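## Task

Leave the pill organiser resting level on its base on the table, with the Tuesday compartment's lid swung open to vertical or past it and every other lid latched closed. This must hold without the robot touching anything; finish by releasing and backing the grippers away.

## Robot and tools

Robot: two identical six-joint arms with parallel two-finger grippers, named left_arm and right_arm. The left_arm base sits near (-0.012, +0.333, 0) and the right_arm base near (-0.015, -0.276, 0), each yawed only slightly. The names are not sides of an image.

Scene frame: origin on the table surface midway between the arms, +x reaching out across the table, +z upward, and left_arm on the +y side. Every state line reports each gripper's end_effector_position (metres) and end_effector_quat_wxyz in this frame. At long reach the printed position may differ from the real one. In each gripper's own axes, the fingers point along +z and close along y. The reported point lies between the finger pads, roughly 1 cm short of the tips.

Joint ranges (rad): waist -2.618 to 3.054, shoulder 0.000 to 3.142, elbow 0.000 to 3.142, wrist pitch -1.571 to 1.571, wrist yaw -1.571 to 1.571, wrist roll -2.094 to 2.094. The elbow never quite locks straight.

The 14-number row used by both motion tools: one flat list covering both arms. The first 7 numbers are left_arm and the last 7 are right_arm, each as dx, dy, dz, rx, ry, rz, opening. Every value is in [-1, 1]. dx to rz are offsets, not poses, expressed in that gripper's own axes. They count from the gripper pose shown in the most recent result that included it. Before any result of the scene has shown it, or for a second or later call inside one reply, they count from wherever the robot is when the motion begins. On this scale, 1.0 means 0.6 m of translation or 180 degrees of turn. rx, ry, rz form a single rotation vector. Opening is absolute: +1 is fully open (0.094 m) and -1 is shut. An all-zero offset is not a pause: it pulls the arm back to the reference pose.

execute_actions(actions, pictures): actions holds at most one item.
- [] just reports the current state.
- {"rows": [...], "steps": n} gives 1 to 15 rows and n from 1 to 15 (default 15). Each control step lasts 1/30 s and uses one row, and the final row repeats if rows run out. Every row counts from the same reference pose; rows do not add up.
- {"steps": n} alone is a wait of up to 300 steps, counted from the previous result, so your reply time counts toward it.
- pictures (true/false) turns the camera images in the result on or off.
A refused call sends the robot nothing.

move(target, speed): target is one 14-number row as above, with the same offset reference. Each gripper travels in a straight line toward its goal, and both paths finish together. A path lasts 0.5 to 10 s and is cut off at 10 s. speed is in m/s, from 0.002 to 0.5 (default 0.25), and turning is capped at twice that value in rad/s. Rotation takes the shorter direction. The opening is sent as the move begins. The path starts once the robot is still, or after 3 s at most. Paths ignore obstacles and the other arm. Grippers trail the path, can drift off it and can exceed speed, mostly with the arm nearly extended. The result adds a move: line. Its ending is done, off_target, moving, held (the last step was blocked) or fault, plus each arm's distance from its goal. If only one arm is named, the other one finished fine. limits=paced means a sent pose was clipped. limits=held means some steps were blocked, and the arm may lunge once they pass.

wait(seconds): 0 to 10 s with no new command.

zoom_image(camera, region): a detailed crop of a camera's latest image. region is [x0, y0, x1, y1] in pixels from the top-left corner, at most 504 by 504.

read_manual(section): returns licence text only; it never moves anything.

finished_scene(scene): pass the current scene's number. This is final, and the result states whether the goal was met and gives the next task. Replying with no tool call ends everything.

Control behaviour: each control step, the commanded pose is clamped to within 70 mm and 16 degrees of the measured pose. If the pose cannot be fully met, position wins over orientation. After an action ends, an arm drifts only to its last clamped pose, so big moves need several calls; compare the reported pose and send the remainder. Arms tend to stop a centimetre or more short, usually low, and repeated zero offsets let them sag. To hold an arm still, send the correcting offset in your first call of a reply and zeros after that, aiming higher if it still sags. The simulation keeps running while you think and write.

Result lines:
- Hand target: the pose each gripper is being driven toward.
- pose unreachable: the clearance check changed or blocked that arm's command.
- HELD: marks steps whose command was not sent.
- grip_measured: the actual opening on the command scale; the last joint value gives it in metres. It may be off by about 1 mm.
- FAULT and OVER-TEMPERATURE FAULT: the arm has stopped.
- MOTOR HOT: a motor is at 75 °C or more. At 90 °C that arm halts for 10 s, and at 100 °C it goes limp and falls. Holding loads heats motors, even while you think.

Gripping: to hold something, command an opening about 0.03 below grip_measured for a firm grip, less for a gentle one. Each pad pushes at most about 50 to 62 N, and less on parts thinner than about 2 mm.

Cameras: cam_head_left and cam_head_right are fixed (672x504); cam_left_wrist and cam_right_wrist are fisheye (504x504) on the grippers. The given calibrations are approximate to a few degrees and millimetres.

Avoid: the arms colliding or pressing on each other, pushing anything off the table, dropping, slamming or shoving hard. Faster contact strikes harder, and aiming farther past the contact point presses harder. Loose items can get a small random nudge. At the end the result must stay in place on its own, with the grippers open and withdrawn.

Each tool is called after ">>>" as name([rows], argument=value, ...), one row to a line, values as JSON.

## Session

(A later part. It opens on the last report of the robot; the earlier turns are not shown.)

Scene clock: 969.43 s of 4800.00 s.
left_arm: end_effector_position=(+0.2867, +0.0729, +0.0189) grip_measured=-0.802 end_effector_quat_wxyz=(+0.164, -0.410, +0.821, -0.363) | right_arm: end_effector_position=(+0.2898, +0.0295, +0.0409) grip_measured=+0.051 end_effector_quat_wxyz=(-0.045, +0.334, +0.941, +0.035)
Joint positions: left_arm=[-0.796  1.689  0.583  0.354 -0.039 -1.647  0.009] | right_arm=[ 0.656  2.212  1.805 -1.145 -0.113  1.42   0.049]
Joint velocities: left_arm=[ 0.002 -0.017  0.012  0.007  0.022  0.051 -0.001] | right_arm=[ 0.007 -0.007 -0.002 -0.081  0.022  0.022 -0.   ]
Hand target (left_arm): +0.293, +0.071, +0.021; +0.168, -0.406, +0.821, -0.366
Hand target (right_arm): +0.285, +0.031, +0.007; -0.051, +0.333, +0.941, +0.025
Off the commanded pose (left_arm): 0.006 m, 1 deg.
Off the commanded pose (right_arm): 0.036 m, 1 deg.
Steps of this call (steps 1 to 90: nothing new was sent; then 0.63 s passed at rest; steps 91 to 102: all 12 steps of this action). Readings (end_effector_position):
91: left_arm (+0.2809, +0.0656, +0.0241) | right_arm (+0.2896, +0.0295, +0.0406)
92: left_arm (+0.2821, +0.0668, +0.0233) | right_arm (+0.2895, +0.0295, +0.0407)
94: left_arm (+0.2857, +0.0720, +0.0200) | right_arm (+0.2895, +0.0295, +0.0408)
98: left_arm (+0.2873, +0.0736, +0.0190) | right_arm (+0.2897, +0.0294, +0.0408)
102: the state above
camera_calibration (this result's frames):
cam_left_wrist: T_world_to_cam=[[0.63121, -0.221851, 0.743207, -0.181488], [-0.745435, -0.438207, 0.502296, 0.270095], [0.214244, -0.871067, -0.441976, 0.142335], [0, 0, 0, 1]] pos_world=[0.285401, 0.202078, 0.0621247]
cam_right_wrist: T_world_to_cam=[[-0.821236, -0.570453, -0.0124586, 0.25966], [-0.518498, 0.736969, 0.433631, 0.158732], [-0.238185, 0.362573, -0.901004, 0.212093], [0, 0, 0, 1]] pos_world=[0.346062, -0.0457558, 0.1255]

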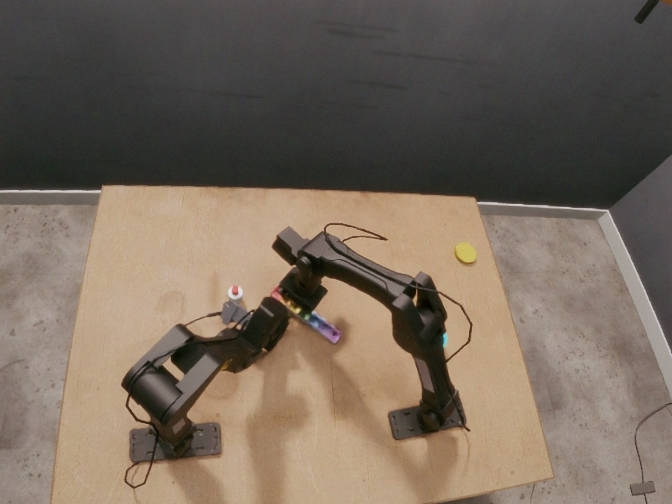

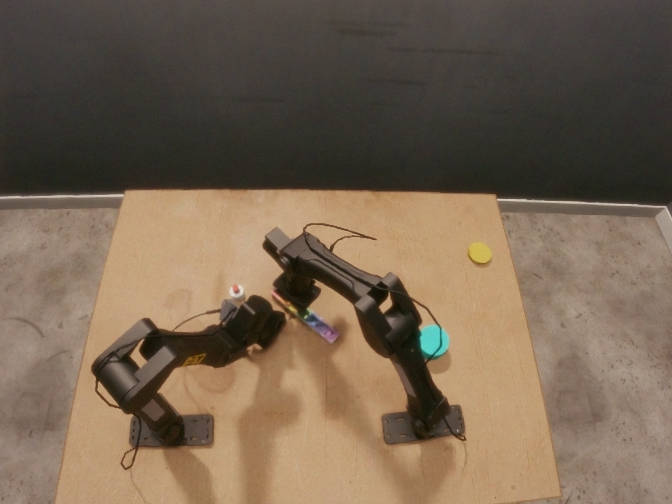

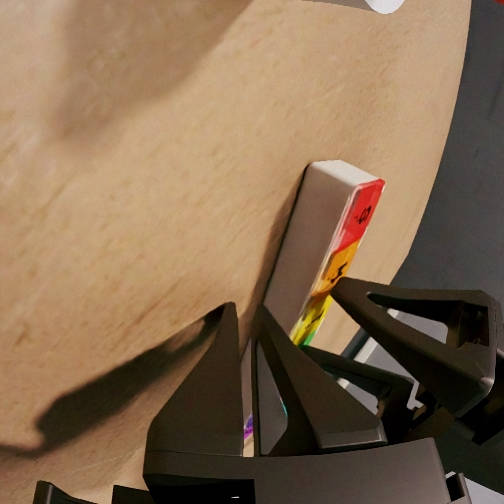

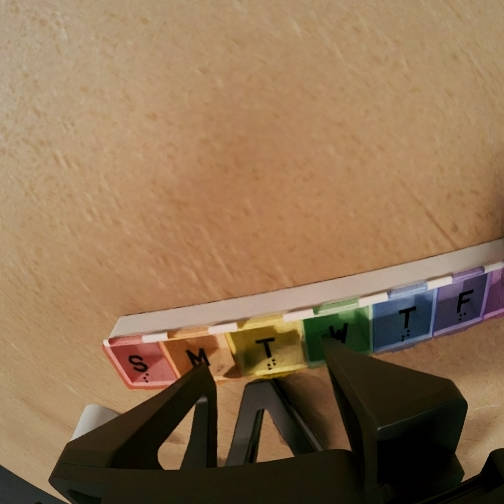

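>>> execute_actions([
  {"rows":[[0.004,-0.007,0.008,0,0,0,-0.76, 0,0,0.08,0,0,-0.006,0.05],[0.004,-0.007,0.008,0,0,0,-0.76, 0,0,0.08,0,0,-0.006,0.05],[0.004,-0.007,0.008,0,0,0,-0.72, 0,0,0.08,0,0,-0.006,0.05],[0.004,-0.007,0.008,0,0,0,-0.72, 0,0,0.08,0,0,-0.006,0.05],[0.004,-0.007,0.008,0,0,0,-0.68, 0,0,0.08,0,0,-0.006,0.05],[0.004,-0.007,0.008,0,0,0,-0.68, 0,0,0.08,0,0,-0.006,0.05],[0.004,-0.007,0.008,0,0,0,-0.64, 0,0,0.08,0,0,-0.006,0.05],[0.004,-0.007,0.008,0,0,0,-0.64, 0,0,0.08,0,0,-0.006,0.05],[0.004,-0.007,0.008,0,0,0,-0.6, 0,0,0.08,0,0,-0.006,0.05]],"steps":15},
])

>>> zoom_image(camera="cam_right_wrist", region=[170, 280, 390, 460])

>>> zoom_image(camera="cam_left_wrist", region=[180, 200, 380, 400])

Scene clock: 978.17 s of 4800.00 s.
left_arm: end_effector_position=(+0.2886, +0.0708, +0.0219) grip_measured=-0.602 end_effector_quat_wxyz=(+0.165, -0.411, +0.816, -0.371) | right_arm: end_effector_position=(+0.2895, +0.0292, +0.0406) grip_measured=+0.051 end_effector_quat_wxyz=(-0.039, +0.333, +0.941, +0.047)
Joint positions: left_arm=[-0.796  1.689  0.583  0.37  -0.037 -1.654  0.019] | right_arm=[ 0.656  2.183  1.756 -1.098 -0.113  1.42   0.049]
Joint velocities: left_arm=[ 0.007 -0.002 -0.007  0.081 -0.051  0.007 -0.001] | right_arm=[-0.002 -0.007  0.002 -0.007 -0.095 -0.007  0.   ]
Hand target (left_arm): +0.290, +0.067, +0.019; +0.164, -0.410, +0.821, -0.363
Hand target (right_arm): +0.284, +0.031, -0.004; -0.046, +0.325, +0.944, +0.033
Off the commanded pose (left_arm): 0.005 m, 1 deg.
Off the commanded pose (right_arm): 0.048 m, 2 deg.
Steps of this call (steps 1 to 90: nothing new was sent; then 5.23 s passed at rest; steps 91 to 105: all 15 steps of this action). Readings (end_effector_position):
91: left_arm (+0.2866, +0.0725, +0.0191) | right_arm (+0.2896, +0.0292, +0.0402)
92: left_arm (+0.2867, +0.0724, +0.0193) | right_arm (+0.2895, +0.0292, +0.0404)
94: left_arm (+0.2871, +0.0720, +0.0199) | right_arm (+0.2896, +0.0292, +0.0405)
98: left_arm (+0.2880, +0.0712, +0.0212) | right_arm (+0.2895, +0.0292, +0.0407)
105: the state above
camera_calibration (this result's frames):
cam_left_wrist: T_world_to_cam=[[0.625873, -0.207927, 0.751698, -0.184962], [-0.748082, -0.432635, 0.503191, 0.269375], [0.220584, -0.877265, -0.426321, 0.139688], [0, 0, 0, 1]] pos_world=[0.286464, 0.200626, 0.0630402]
cam_right_wrist: T_world_to_cam=[[-0.820934, -0.569668, -0.0393088, 0.260254], [-0.527025, 0.729385, 0.436167, 0.161565], [-0.219799, 0.378781, -0.899007, 0.205979], [0, 0, 0, 1]] pos_world=[0.344074, -0.0476055, 0.124938]

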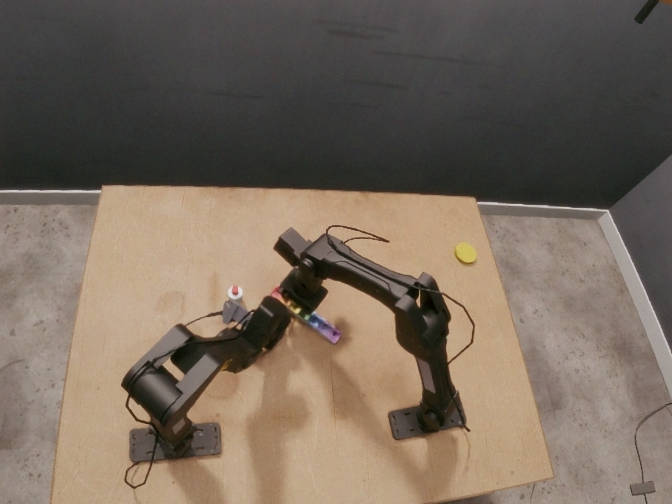

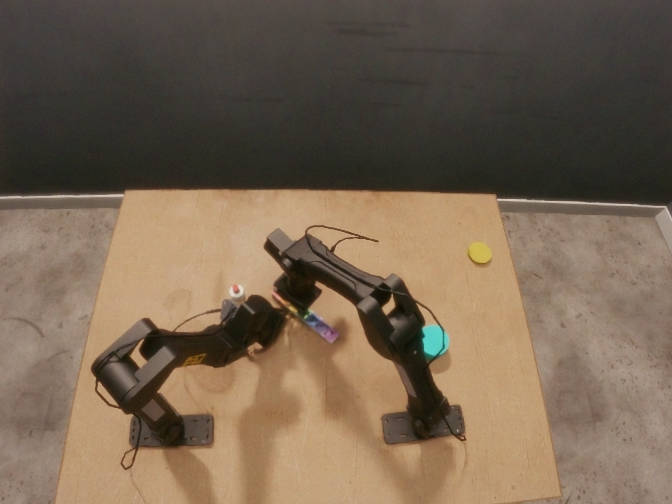

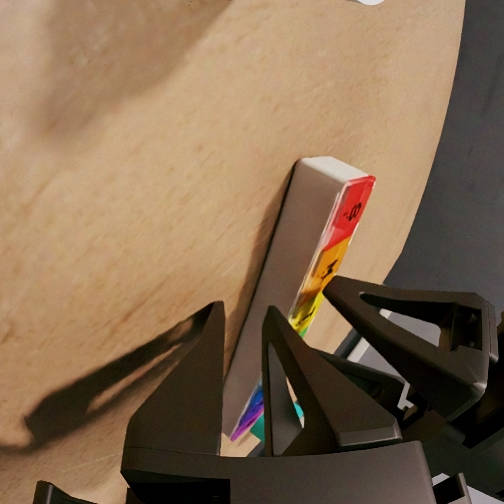

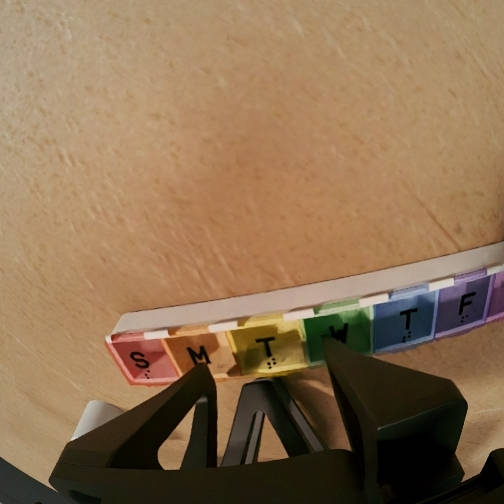

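Region (170, 280, 390, 460) of cam_right_wrist's 504x504 image, scaled by 2.291, with more detail than that image has; it fills the top 412 rows of this view, and the rest is white.

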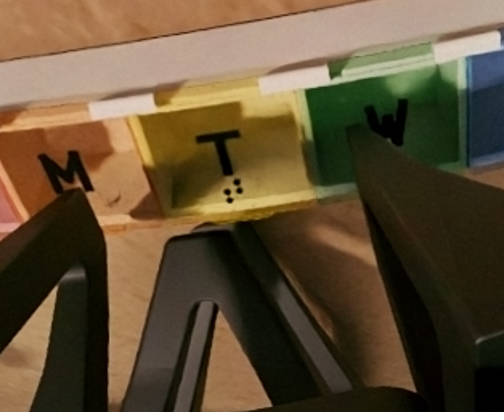

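Region (180, 200, 380, 400) of cam_left_wrist's 504x504 image, scaled by 2.520, with more detail than that image has.

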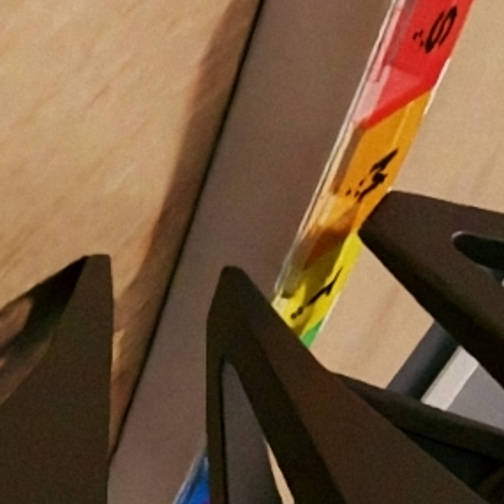

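>>> execute_actions([
  {"rows":[[0.013,-0.006,0.008,0,0,0,-0.6, 0,0,0.07,0,0,-0.004,0.05]],"steps":10},
])

>>> zoom_image(camera="cam_right_wrist", region=[170, 280, 390, 460])

Scene clock: 981.87 s of 4800.00 s.
left_arm: end_effector_position=(+0.2850, +0.0665, +0.0222) grip_measured=-0.602 end_effector_quat_wxyz=(+0.161, -0.413, +0.815, -0.373) | right_arm: end_effector_position=(+0.2894, +0.0291, +0.0413) grip_measured=+0.051 end_effector_quat_wxyz=(-0.034, +0.333, +0.941, +0.055)
Joint positions: left_arm=[-0.814  1.689  0.583  0.372 -0.045 -1.673  0.019] | right_arm=[ 0.656  2.164  1.727 -1.069 -0.113  1.42   0.049]
Joint velocities: left_arm=[-0.017 -0.002 -0.002  0.007  0.037  0.051 -0.   ] | right_arm=[-0.007 -0.007 -0.007 -0.022 -0.037  0.007 -0.   ]
Hand target (left_arm): +0.288, +0.061, +0.021; +0.164, -0.411, +0.816, -0.371
Hand target (right_arm): +0.285, +0.032, +0.002; -0.040, +0.327, +0.943, +0.045
Off the commanded pose (left_arm): 0.007 m, 1 deg.
Off the commanded pose (right_arm): 0.043 m, 1 deg.
Steps of this call (steps 1 to 90: nothing new was sent; then 0.37 s passed at rest; steps 91 to 100: all 10 steps of this action). Readings (end_effector_position):
91: left_arm (+0.2885, +0.0705, +0.0221) | right_arm (+0.2895, +0.0292, +0.0410)
92: left_arm (+0.2879, +0.0697, +0.0222) | right_arm (+0.2895, +0.0291, +0.0412)
94: left_arm (+0.2860, +0.0676, +0.0222) | right_arm (+0.2894, +0.0291, +0.0411)
98: left_arm (+0.2850, +0.0664, +0.0222) | right_arm (+0.2895, +0.0291, +0.0413)
100: the state above
camera_calibration (this result's frames):
cam_left_wrist: T_world_to_cam=[[0.629306, -0.201174, 0.750669, -0.185305], [-0.745423, -0.429456, 0.509816, 0.263588], [0.219817, -0.880395, -0.420219, 0.13709], [0, 0, 0, 1]] pos_world=[0.282963, 0.196614, 0.062329]
cam_right_wrist: T_world_to_cam=[[-0.820278, -0.569073, -0.0574418, 0.260721], [-0.53295, 0.724005, 0.437929, 0.163091], [-0.207626, 0.389837, -0.897172, 0.202648], [0, 0, 0, 1]] pos_world=[0.342859, -0.0487092, 0.125364]

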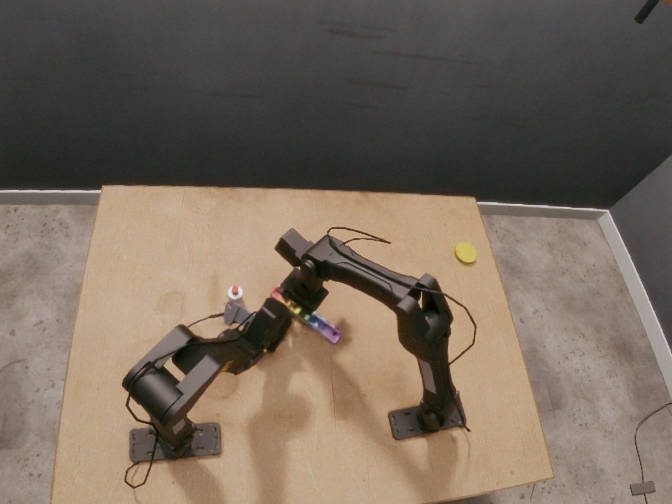

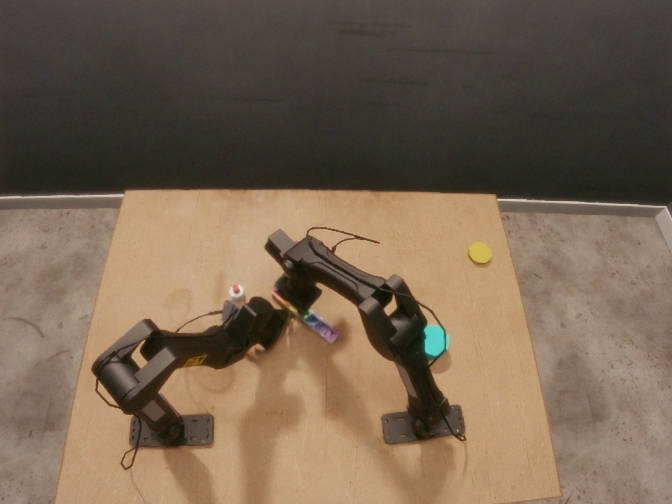

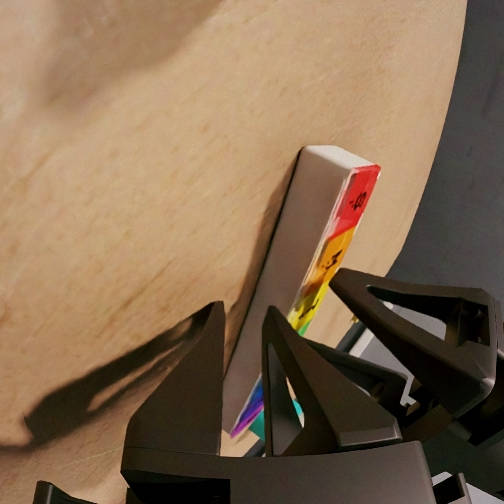

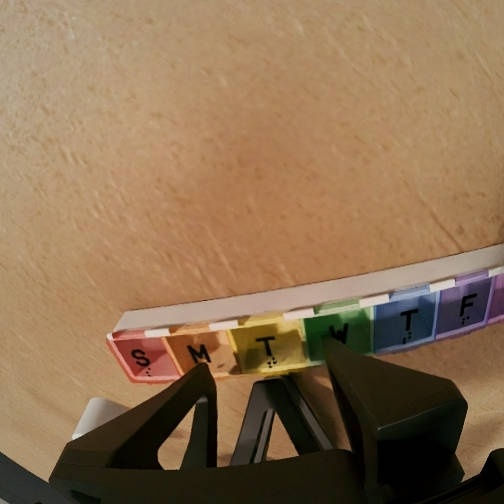

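Region (170, 280, 390, 460) of cam_right_wrist's 504x504 image, scaled by 2.291, with more detail than that image has; it fills the top 412 rows of this view, and the rest is white.

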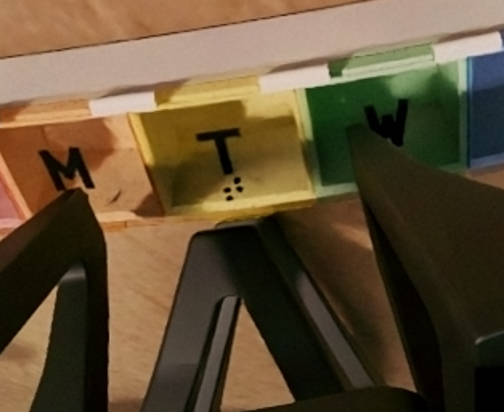

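>>> execute_actions([
  {"rows":[[0,-0.004,0.006,0,0,0,-0.6, 0,0,0.07,0.045,0,-0.004,0.05]],"steps":10},
])

>>> zoom_image(camera="cam_left_wrist", region=[180, 200, 380, 400])

Scene clock: 990.80 s of 4800.00 s.
left_arm: end_effector_position=(+0.2851, +0.0664, +0.0223) grip_measured=-0.602 end_effector_quat_wxyz=(+0.161, -0.414, +0.814, -0.374) | right_arm: end_effector_position=(+0.2915, +0.0325, +0.0400) grip_measured=+0.051 end_effector_quat_wxyz=(-0.050, +0.332, +0.942, +0.020)
Joint positions: left_arm=[-0.814  1.689  0.583  0.372 -0.045 -1.675  0.019] | right_arm=[ 0.661  2.261  1.882 -1.205 -0.107  1.42   0.049]
Joint velocities: left_arm=[-0.007  0.002 -0.007  0.022 -0.007 -0.007 -0.001] | right_arm=[-0.002  0.017  0.037 -0.037 -0.007 -0.022  0.   ]
Hand target (left_arm): +0.288, +0.064, +0.022; +0.161, -0.413, +0.815, -0.373
Hand target (right_arm): +0.287, +0.033, +0.003; -0.057, +0.323, +0.945, -0.011
Off the commanded pose (left_arm): 0.004 m, 0 deg.
Off the commanded pose (right_arm): 0.041 m, 4 deg.
Steps of this call (steps 1 to 90: nothing new was sent; then 5.60 s passed at rest; steps 91 to 100: all 10 steps of this action). Readings (end_effector_position):
91: left_arm (+0.2851, +0.0664, +0.0223) | right_arm (+0.2897, +0.0292, +0.0415)
92: left_arm (+0.2851, +0.0664, +0.0223) | right_arm (+0.2907, +0.0307, +0.0406)
94: left_arm (+0.2851, +0.0664, +0.0223) | right_arm (+0.2916, +0.0325, +0.0404)
98: left_arm (+0.2851, +0.0664, +0.0223) | right_arm (+0.2915, +0.0324, +0.0401)
100: the state above
camera_calibration (this result's frames):
cam_left_wrist: T_world_to_cam=[[0.63022, -0.199032, 0.750473, -0.185794], [-0.744351, -0.429796, 0.511093, 0.263257], [0.220826, -0.880716, -0.419016, 0.136778], [0, 0, 0, 1]] pos_world=[0.282843, 0.19663, 0.0621969]
cam_right_wrist: T_world_to_cam=[[-0.818142, -0.574745, 0.0176743, 0.260828], [-0.514418, 0.745311, 0.424129, 0.156779], [-0.256939, 0.337906, -0.905429, 0.217061], [0, 0, 0, 1]] pos_world=[0.349816, -0.0402862, 0.125429]

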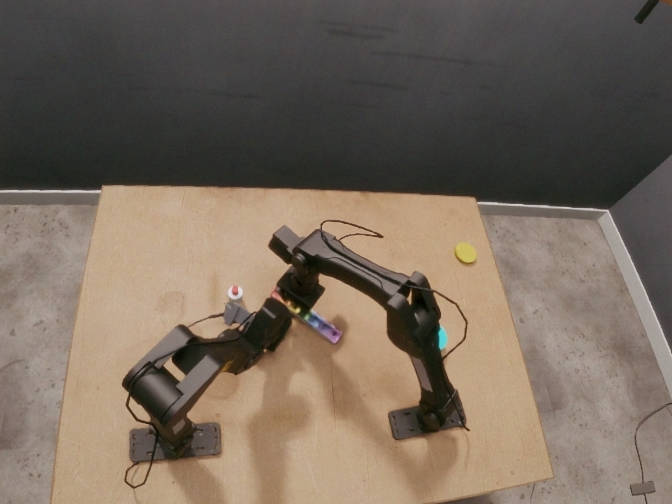

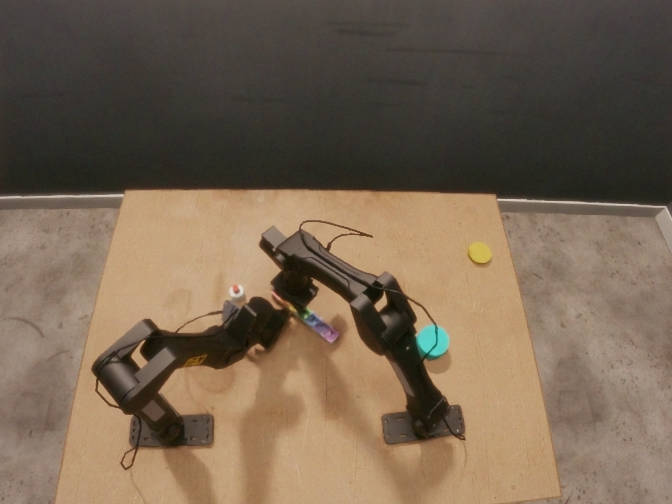

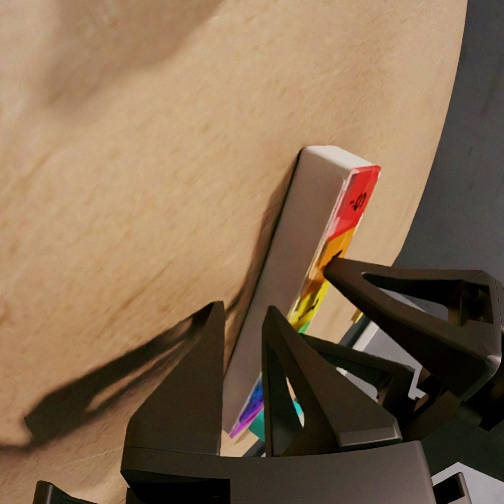

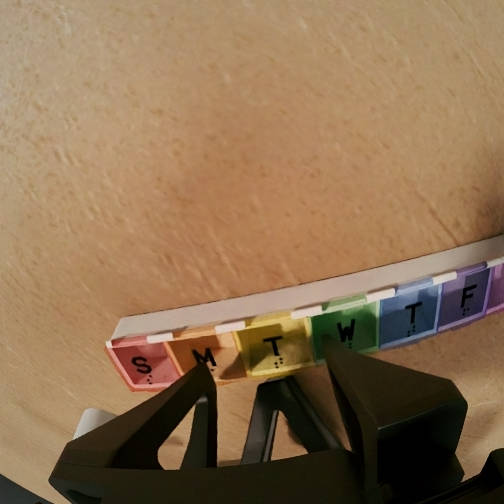

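Region (180, 200, 380, 400) of cam_left_wrist's 504x504 image, scaled by 2.520, with more detail than that image has.

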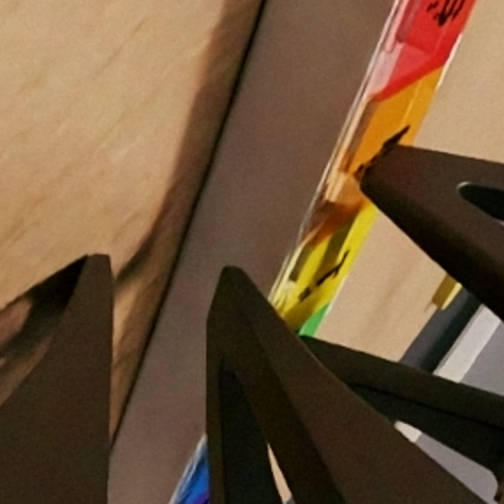

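>>> execute_actions([
  {"rows":[[0,-0.014,0.014,0,0,0,-0.58, 0,0,0.085,0.018,0,-0.004,0.05],[0,-0.014,0.014,0,0,0,-0.58, 0,0,0.085,0.018,0,-0.004,0.05],[0,-0.014,0.014,0,0,0,-0.58, 0,0,0.085,0.018,0,-0.004,0.05],[0,-0.014,0.014,0,0,0,-0.58, 0,0,0.085,0.018,0,-0.004,0.05],[0,-0.010,0.008,0,0,0,-0.55, 0,0,0.085,0.018,0,-0.004,0.05],[0,-0.010,0.008,0,0,0,-0.55, 0,0,0.085,0.018,0,-0.004,0.05],[0,-0.010,0.008,0,0,0,-0.55, 0,0,0.085,0.018,0,-0.004,0.05],[0,-0.008,0.004,0,0,0,-0.52, 0,0,0.085,0.018,0,-0.004,0.05]],"steps":15},
])

>>> zoom_image(camera="cam_right_wrist", region=[170, 280, 390, 460])

>>> zoom_image(camera="cam_left_wrist", region=[180, 200, 380, 400])

Scene clock: 999.40 s of 4800.00 s.
left_arm: end_effector_position=(+0.2888, +0.0625, +0.0235) grip_measured=-0.522 end_effector_quat_wxyz=(+0.161, -0.413, +0.813, -0.377) | right_arm: end_effector_position=(+0.2915, +0.0324, +0.0400) grip_measured=+0.051 end_effector_quat_wxyz=(-0.050, +0.332, +0.942, +0.019)
Joint positions: left_arm=[-0.814  1.704  0.6    0.377 -0.044 -1.676  0.022] | right_arm=[ 0.661  2.262  1.884 -1.207 -0.107  1.419  0.049]
Joint velocities: left_arm=[-0.002 -0.017  0.002  0.037  0.037 -0.051 -0.001] | right_arm=[ 0.002  0.002  0.002  0.007 -0.007 -0.037 -0.   ]
Hand target (left_arm): +0.289, +0.063, +0.024; +0.161, -0.414, +0.814, -0.374
Hand target (right_arm): +0.285, +0.033, -0.007; -0.059, +0.324, +0.944, -0.008
Off the commanded pose (left_arm): 0.001 m, 0 deg.
Off the commanded pose (right_arm): 0.051 m, 3 deg.
Steps of this call (steps 1 to 90: nothing new was sent; then 5.10 s passed at rest; steps 91 to 105: all 15 steps of this action). Readings (end_effector_position):
91: left_arm (+0.2855, +0.0661, +0.0225) | right_arm (+0.2915, +0.0324, +0.0400)
92: left_arm (+0.2864, +0.0650, +0.0227) | right_arm (+0.2915, +0.0324, +0.0400)
94: left_arm (+0.2881, +0.0631, +0.0227) | right_arm (+0.2915, +0.0324, +0.0400)
98: left_arm (+0.2887, +0.0626, +0.0233) | right_arm (+0.2915, +0.0324, +0.0400)
105: the state above
camera_calibration (this result's frames):
cam_left_wrist: T_world_to_cam=[[0.626999, -0.194843, 0.75426, -0.189281], [-0.746807, -0.425881, 0.510788, 0.264172], [0.221702, -0.88355, -0.412537, 0.132731], [0, 0, 0, 1]] pos_world=[0.286538, 0.1929, 0.0625879]
cam_right_wrist: T_world_to_cam=[[-0.817909, -0.575041, 0.0187693, 0.260702], [-0.514355, 0.745431, 0.423996, 0.156764], [-0.257806, 0.337136, -0.90547, 0.217344], [0, 0, 0, 1]] pos_world=[0.349896, -0.0402169, 0.125438]

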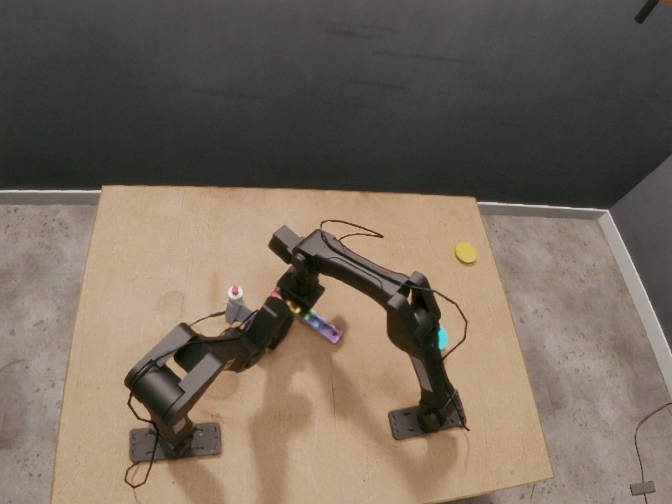

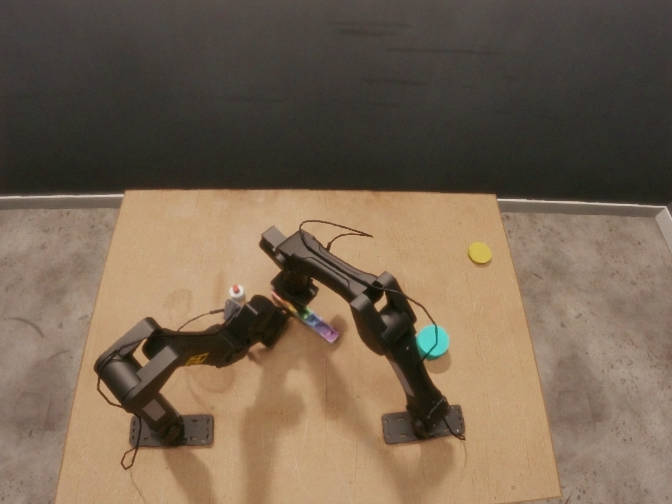

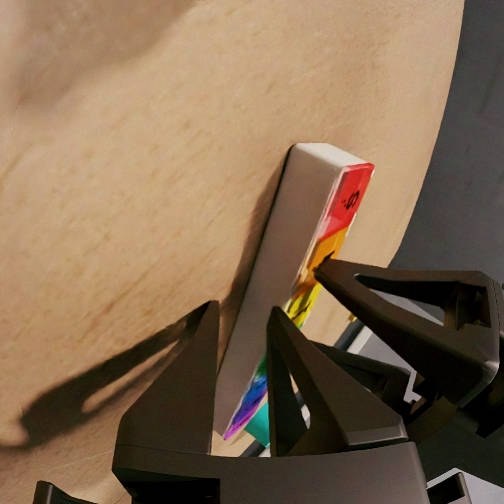

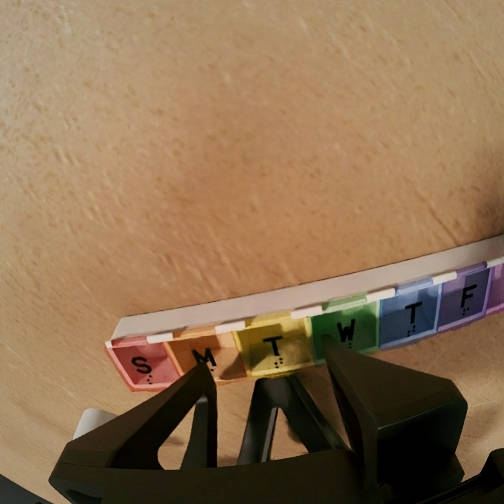

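Region (170, 280, 390, 460) of cam_right_wrist's 504x504 image, scaled by 2.291, with more detail than that image has; it fills the top 412 rows of this view, and the rest is white.

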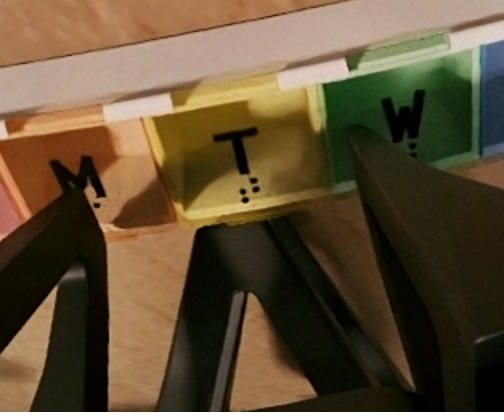

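Region (180, 200, 380, 400) of cam_left_wrist's 504x504 image, scaled by 2.520, with more detail than that image has.

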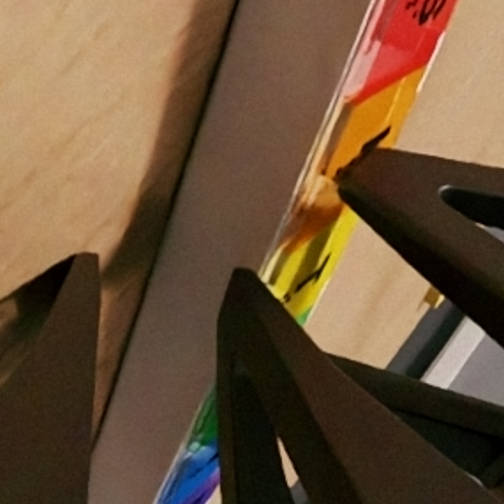

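>>> execute_actions([
  {"rows":[[0,-0.003,0,0,0,0,-0.49, 0,0,0.095,0.018,0,-0.004,0.05],[0,-0.003,0,0,0,0,-0.49, 0,0,0.095,0.018,0,-0.004,0.05],[0,-0.003,0,0,0,0,-0.49, 0,0,0.095,0.018,0,-0.004,0.05],[0,-0.003,0,0,0,0,-0.46, 0,0,0.095,0.018,0,-0.004,0.05],[0,-0.003,0,0,0,0,-0.46, 0,0,0.095,0.018,0,-0.004,0.05],[0,-0.003,0,0,0,0,-0.46, 0,0,0.095,0.018,0,-0.004,0.05],[0,-0.003,0,0,0,0,-0.43, 0,0,0.095,0.018,0,-0.004,0.05],[0,-0.003,0,0,0,0,-0.43, 0,0,0.095,0.018,0,-0.004,0.05],[0,-0.003,0,0,0,0,-0.43, 0,0,0.095,0.018,0,-0.004,0.05],[0,-0.003,0,0,0,0,-0.40, 0,0,0.095,0.018,0,-0.004,0.05]],"steps":15},
])

>>> zoom_image(camera="cam_right_wrist", region=[170, 280, 390, 460])

Scene clock: 1005.20 s of 4800.00 s.
left_arm: end_effector_position=(+0.2902, +0.0611, +0.0258) grip_measured=-0.402 end_effector_quat_wxyz=(+0.163, -0.413, +0.811, -0.382) | right_arm: end_effector_position=(+0.2916, +0.0325, +0.0400) grip_measured=+0.051 end_effector_quat_wxyz=(-0.050, +0.332, +0.942, +0.019)
Joint positions: left_arm=[-0.814  1.704  0.6    0.389 -0.044 -1.677  0.028] | right_arm=[ 0.661  2.262  1.884 -1.206 -0.107  1.419  0.049]
Joint velocities: left_arm=[-0.007  0.002  0.007 -0.022  0.066  0.022  0.001] | right_arm=[-0.022 -0.007  0.002 -0.007 -0.007  0.007  0.001]
Hand target (left_arm): +0.290, +0.062, +0.025; +0.161, -0.413, +0.813, -0.377
Hand target (right_arm): +0.283, +0.033, -0.012; -0.060, +0.324, +0.944, -0.009
Off the commanded pose (left_arm): 0.001 m, 1 deg.
Off the commanded pose (right_arm): 0.057 m, 3 deg.
Steps of this call (steps 1 to 90: nothing new was sent; then 2.30 s passed at rest; steps 91 to 105: all 15 steps of this action). Readings (end_effector_position):
91: left_arm (+0.2890, +0.0622, +0.0239) | right_arm (+0.2916, +0.0325, +0.0400)
92: left_arm (+0.2892, +0.0621, +0.0241) | right_arm (+0.2916, +0.0325, +0.0400)
94: left_arm (+0.2894, +0.0619, +0.0244) | right_arm (+0.2916, +0.0325, +0.0400)
98: left_arm (+0.2899, +0.0615, +0.0252) | right_arm (+0.2916, +0.0325, +0.0400)
105: the state above
camera_calibration (this result's frames):
cam_left_wrist: T_world_to_cam=[[0.621225, -0.187409, 0.760892, -0.19104], [-0.750395, -0.422055, 0.508702, 0.264395], [0.225803, -0.886988, -0.402822, 0.130922], [0, 0, 0, 1]] pos_world=[0.287517, 0.191913, 0.0636008]
cam_right_wrist: T_world_to_cam=[[-0.817914, -0.575046, 0.0183911, 0.260813], [-0.514474, 0.745321, 0.424043, 0.15679], [-0.257552, 0.337369, -0.905455, 0.217257], [0, 0, 0, 1]] pos_world=[0.349941, -0.040175, 0.125434]

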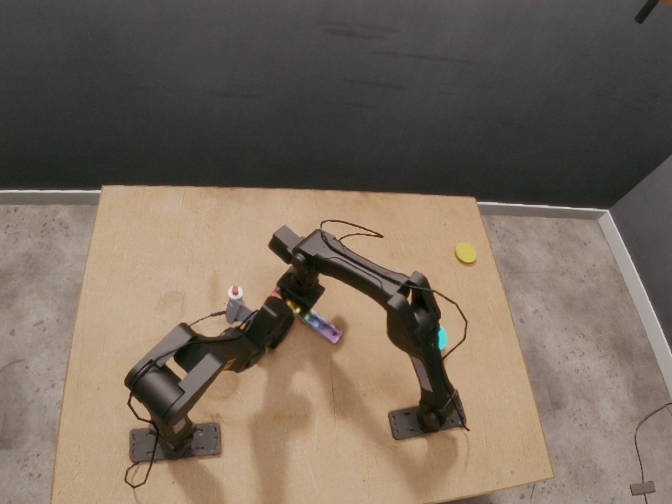

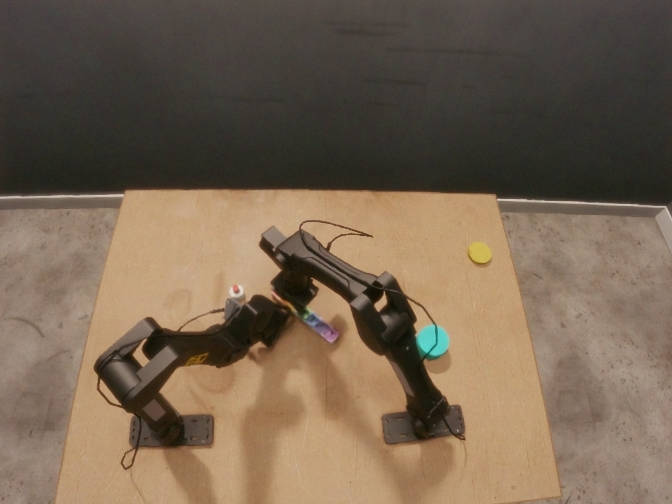

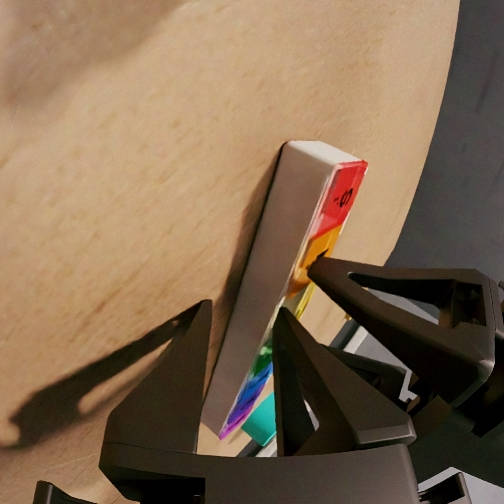

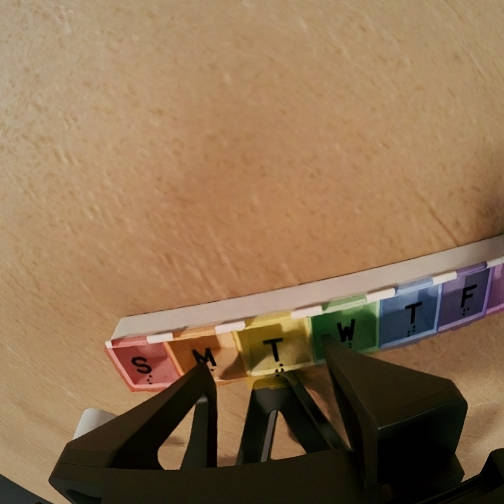

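Region (170, 280, 390, 460) of cam_right_wrist's 504x504 image, scaled by 2.291, with more detail than that image has; it fills the top 412 rows of this view, and the rest is white.

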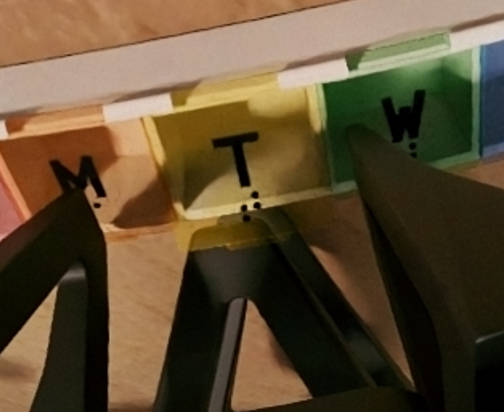

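>>> execute_actions([
  {"rows":[[0,-0.005,0,0,0,0,-0.36, 0,0,0.07,0.018,0,-0.004,0.05],[0,-0.006,0,0,0,0,-0.36, 0,0,0.07,0.018,0,-0.004,0.05],[0,-0.007,0,0,0,0,-0.32, 0,0,0.07,0.018,0,-0.004,0.05],[0,-0.008,0,0,0,0,-0.32, 0,0,0.07,0.018,0,-0.004,0.05],[0,-0.009,0,0,0,0,-0.28, 0,0,0.07,0.018,0,-0.004,0.05],[0,-0.010,0,0,0,0,-0.28, 0,0,0.07,0.018,0,-0.004,0.05],[0,-0.011,0,0,0,0,-0.24, 0,0,0.07,0.018,0,-0.004,0.05],[0,-0.012,0,0,0,0,-0.24, 0,0,0.07,0.018,0,-0.004,0.05],[0,-0.013,0,0,0,0,-0.2, 0,0,0.07,0.018,0,-0.004,0.05],[0,-0.014,0,0,0,0,-0.2, 0,0,0.07,0.018,0,-0.004,0.05],[0,-0.015,0,0,0,0,-0.16, 0,0,0.07,0.018,0,-0.004,0.05],[0,-0.016,0,0,0,0,-0.16, 0,0,0.07,0.018,0,-0.004,0.05],[0,-0.017,0,0,0,0,-0.12, 0,0,0.07,0.018,0,-0.004,0.05]],"steps":15},
])

>>> zoom_image(camera="cam_right_wrist", region=[170, 280, 390, 460])

Scene clock: 1014.47 s of 4800.00 s.
left_arm: end_effector_position=(+0.2939, +0.0578, +0.0309) grip_measured=-0.123 end_effector_quat_wxyz=(+0.165, -0.412, +0.807, -0.390) | right_arm: end_effector_position=(+0.2916, +0.0325, +0.0400) grip_measured=+0.051 end_effector_quat_wxyz=(-0.050, +0.332, +0.942, +0.019)
Joint positions: left_arm=[-0.814  1.704  0.612  0.394 -0.044 -1.678  0.041] | right_arm=[ 0.661  2.262  1.884 -1.206 -0.107  1.419  0.049]
Joint velocities: left_arm=[-0.012 -0.007  0.007  0.037  0.007 -0.081  0.001] | right_arm=[ 0.007 -0.012  0.007  0.037 -0.051 -0.11   0.   ]
Hand target (left_arm): +0.296, +0.057, +0.034; +0.163, -0.413, +0.810, -0.383
Hand target (right_arm): +0.286, +0.034, +0.001; -0.059, +0.324, +0.944, -0.007
Off the commanded pose (left_arm): 0.003 m, 1 deg.
Off the commanded pose (right_arm): 0.042 m, 3 deg.
Steps of this call (steps 1 to 90: nothing new was sent; then 5.77 s passed at rest; steps 91 to 105: all 15 steps of this action). Readings (end_effector_position):
91: left_arm (+0.2905, +0.0609, +0.0261) | right_arm (+0.2916, +0.0325, +0.0400)
92: left_arm (+0.2906, +0.0607, +0.0264) | right_arm (+0.2916, +0.0325, +0.0400)
94: left_arm (+0.2910, +0.0604, +0.0270) | right_arm (+0.2916, +0.0325, +0.0400)
98: left_arm (+0.2917, +0.0597, +0.0281) | right_arm (+0.2916, +0.0325, +0.0400)
105: the state above
camera_calibration (this result's frames):
cam_left_wrist: T_world_to_cam=[[0.612139, -0.17739, 0.770596, -0.19605], [-0.756099, -0.416624, 0.504716, 0.264599], [0.231517, -0.891604, -0.389156, 0.127365], [0, 0, 0, 1]] pos_world=[0.290586, 0.18902, 0.0670924]
cam_right_wrist: T_world_to_cam=[[-0.817914, -0.575046, 0.0183911, 0.260813], [-0.514474, 0.745321, 0.424043, 0.15679], [-0.257552, 0.337369, -0.905455, 0.217257], [0, 0, 0, 1]] pos_world=[0.349941, -0.040175, 0.125434]

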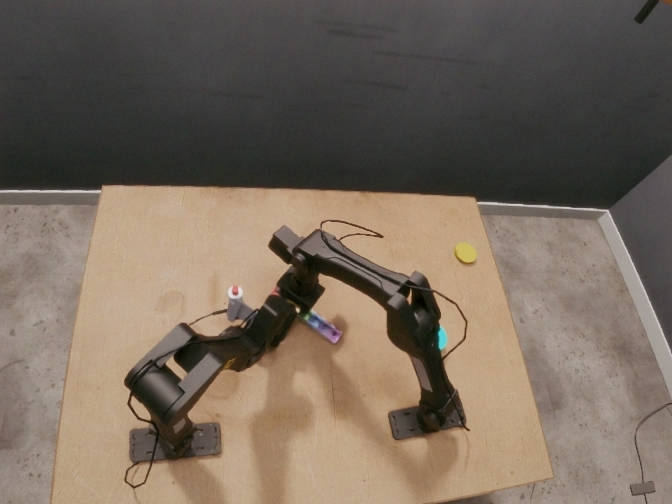

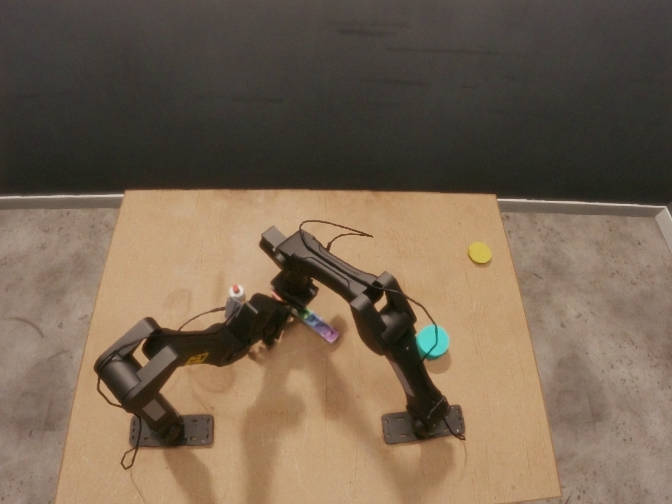

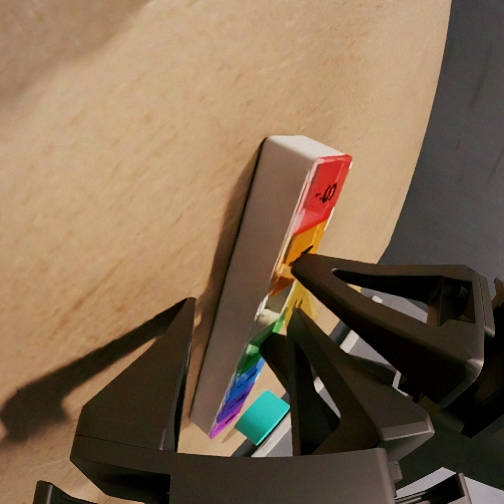

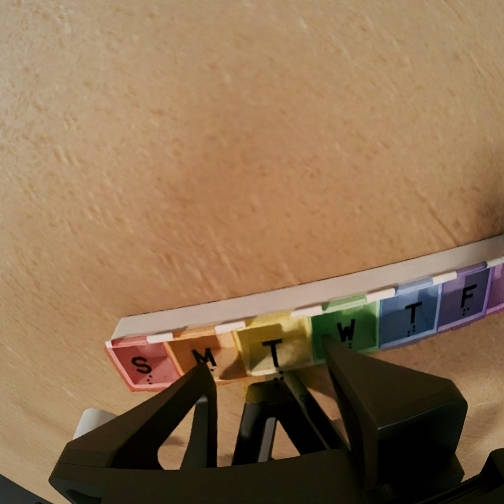

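Region (170, 280, 390, 460) of cam_right_wrist's 504x504 image, scaled by 2.291, with more detail than that image has; it fills the top 412 rows of this view, and the rest is white.

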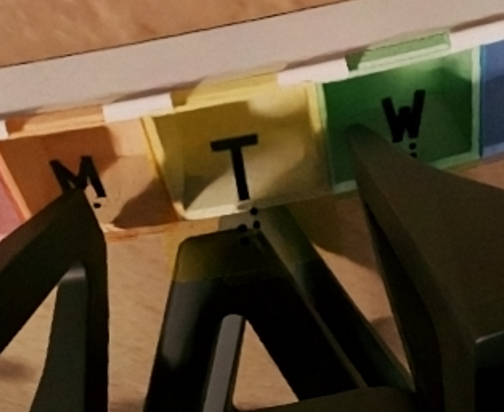

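>>> move(target=[0,-0.004,0,0,0,0,-0.12, 0,0,-0.1,0,0,0,0.05], speed=0.12)

Scene clock: 1018.37 s of 4800.00 s.
left_arm: end_effector_position=(+0.2941, +0.0576, +0.0312) grip_measured=-0.122 end_effector_quat_wxyz=(+0.165, -0.413, +0.806, -0.390) | right_arm: end_effector_position=(+0.2914, +0.0272, +0.0870) grip_measured=+0.051 end_effector_quat_wxyz=(-0.055, +0.332, +0.942, +0.010)
Joint positions: left_arm=[-0.814  1.704  0.613  0.394 -0.044 -1.681  0.041] | right_arm=[ 0.652  2.259  2.065 -1.412 -0.107  1.409  0.049]
Joint velocities: left_arm=[ 0.007 -0.007 -0.022  0.051 -0.081  0.022  0.   ] | right_arm=[ 0.012  0.002 -0.027 -0.007 -0.037 -0.051 -0.001]
Hand target (left_arm): +0.295, +0.057, +0.033; +0.165, -0.412, +0.807, -0.390
Hand target (right_arm): +0.296, +0.027, +0.099; -0.050, +0.332, +0.942, +0.020
Off the commanded pose (left_arm): 0.002 m, 0 deg.
Off the commanded pose (right_arm): 0.014 m, 1 deg.
move: off_target (right_arm)
camera_calibration (this result's frames):
cam_left_wrist: T_world_to_cam=[[0.612839, -0.175051, 0.770575, -0.19684], [-0.755198, -0.41679, 0.505928, 0.264226], [0.232604, -0.891989, -0.387623, 0.126886], [0, 0, 0, 1]] pos_world=[0.29066, 0.18885, 0.0671845]
cam_right_wrist: T_world_to_cam=[[-0.816422, -0.576172, 0.0384838, 0.254599], [-0.509452, 0.750052, 0.421758, 0.139332], [-0.27187, 0.324727, -0.905891, 0.266083], [0, 0, 0, 1]] pos_world=[0.351184, -0.0442185, 0.17248]

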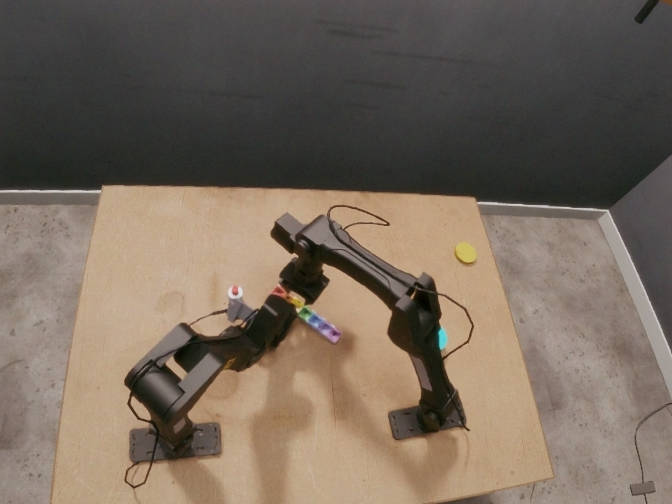

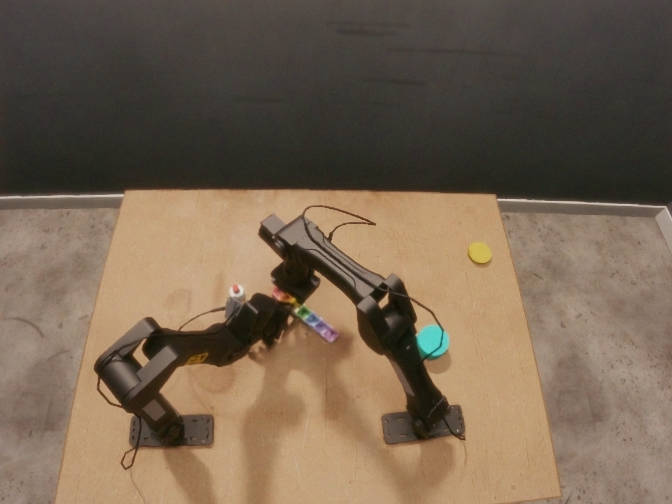

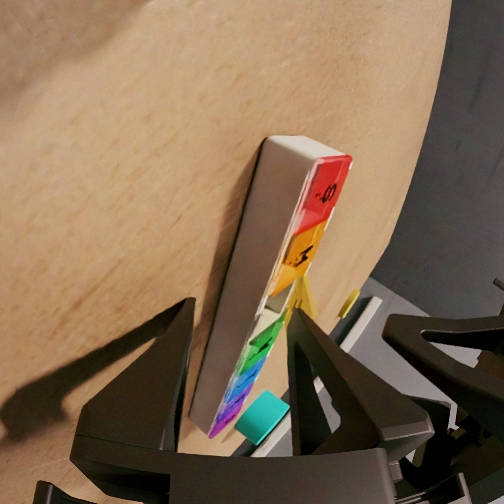

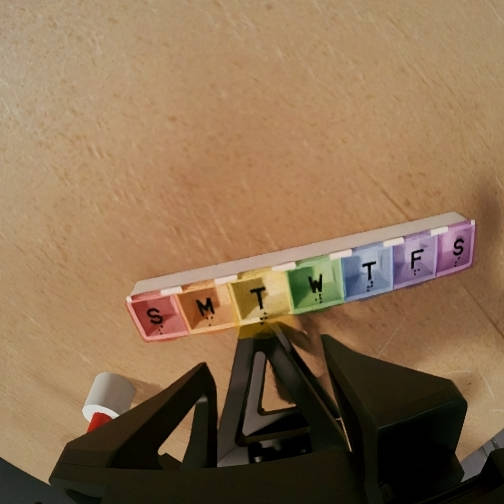

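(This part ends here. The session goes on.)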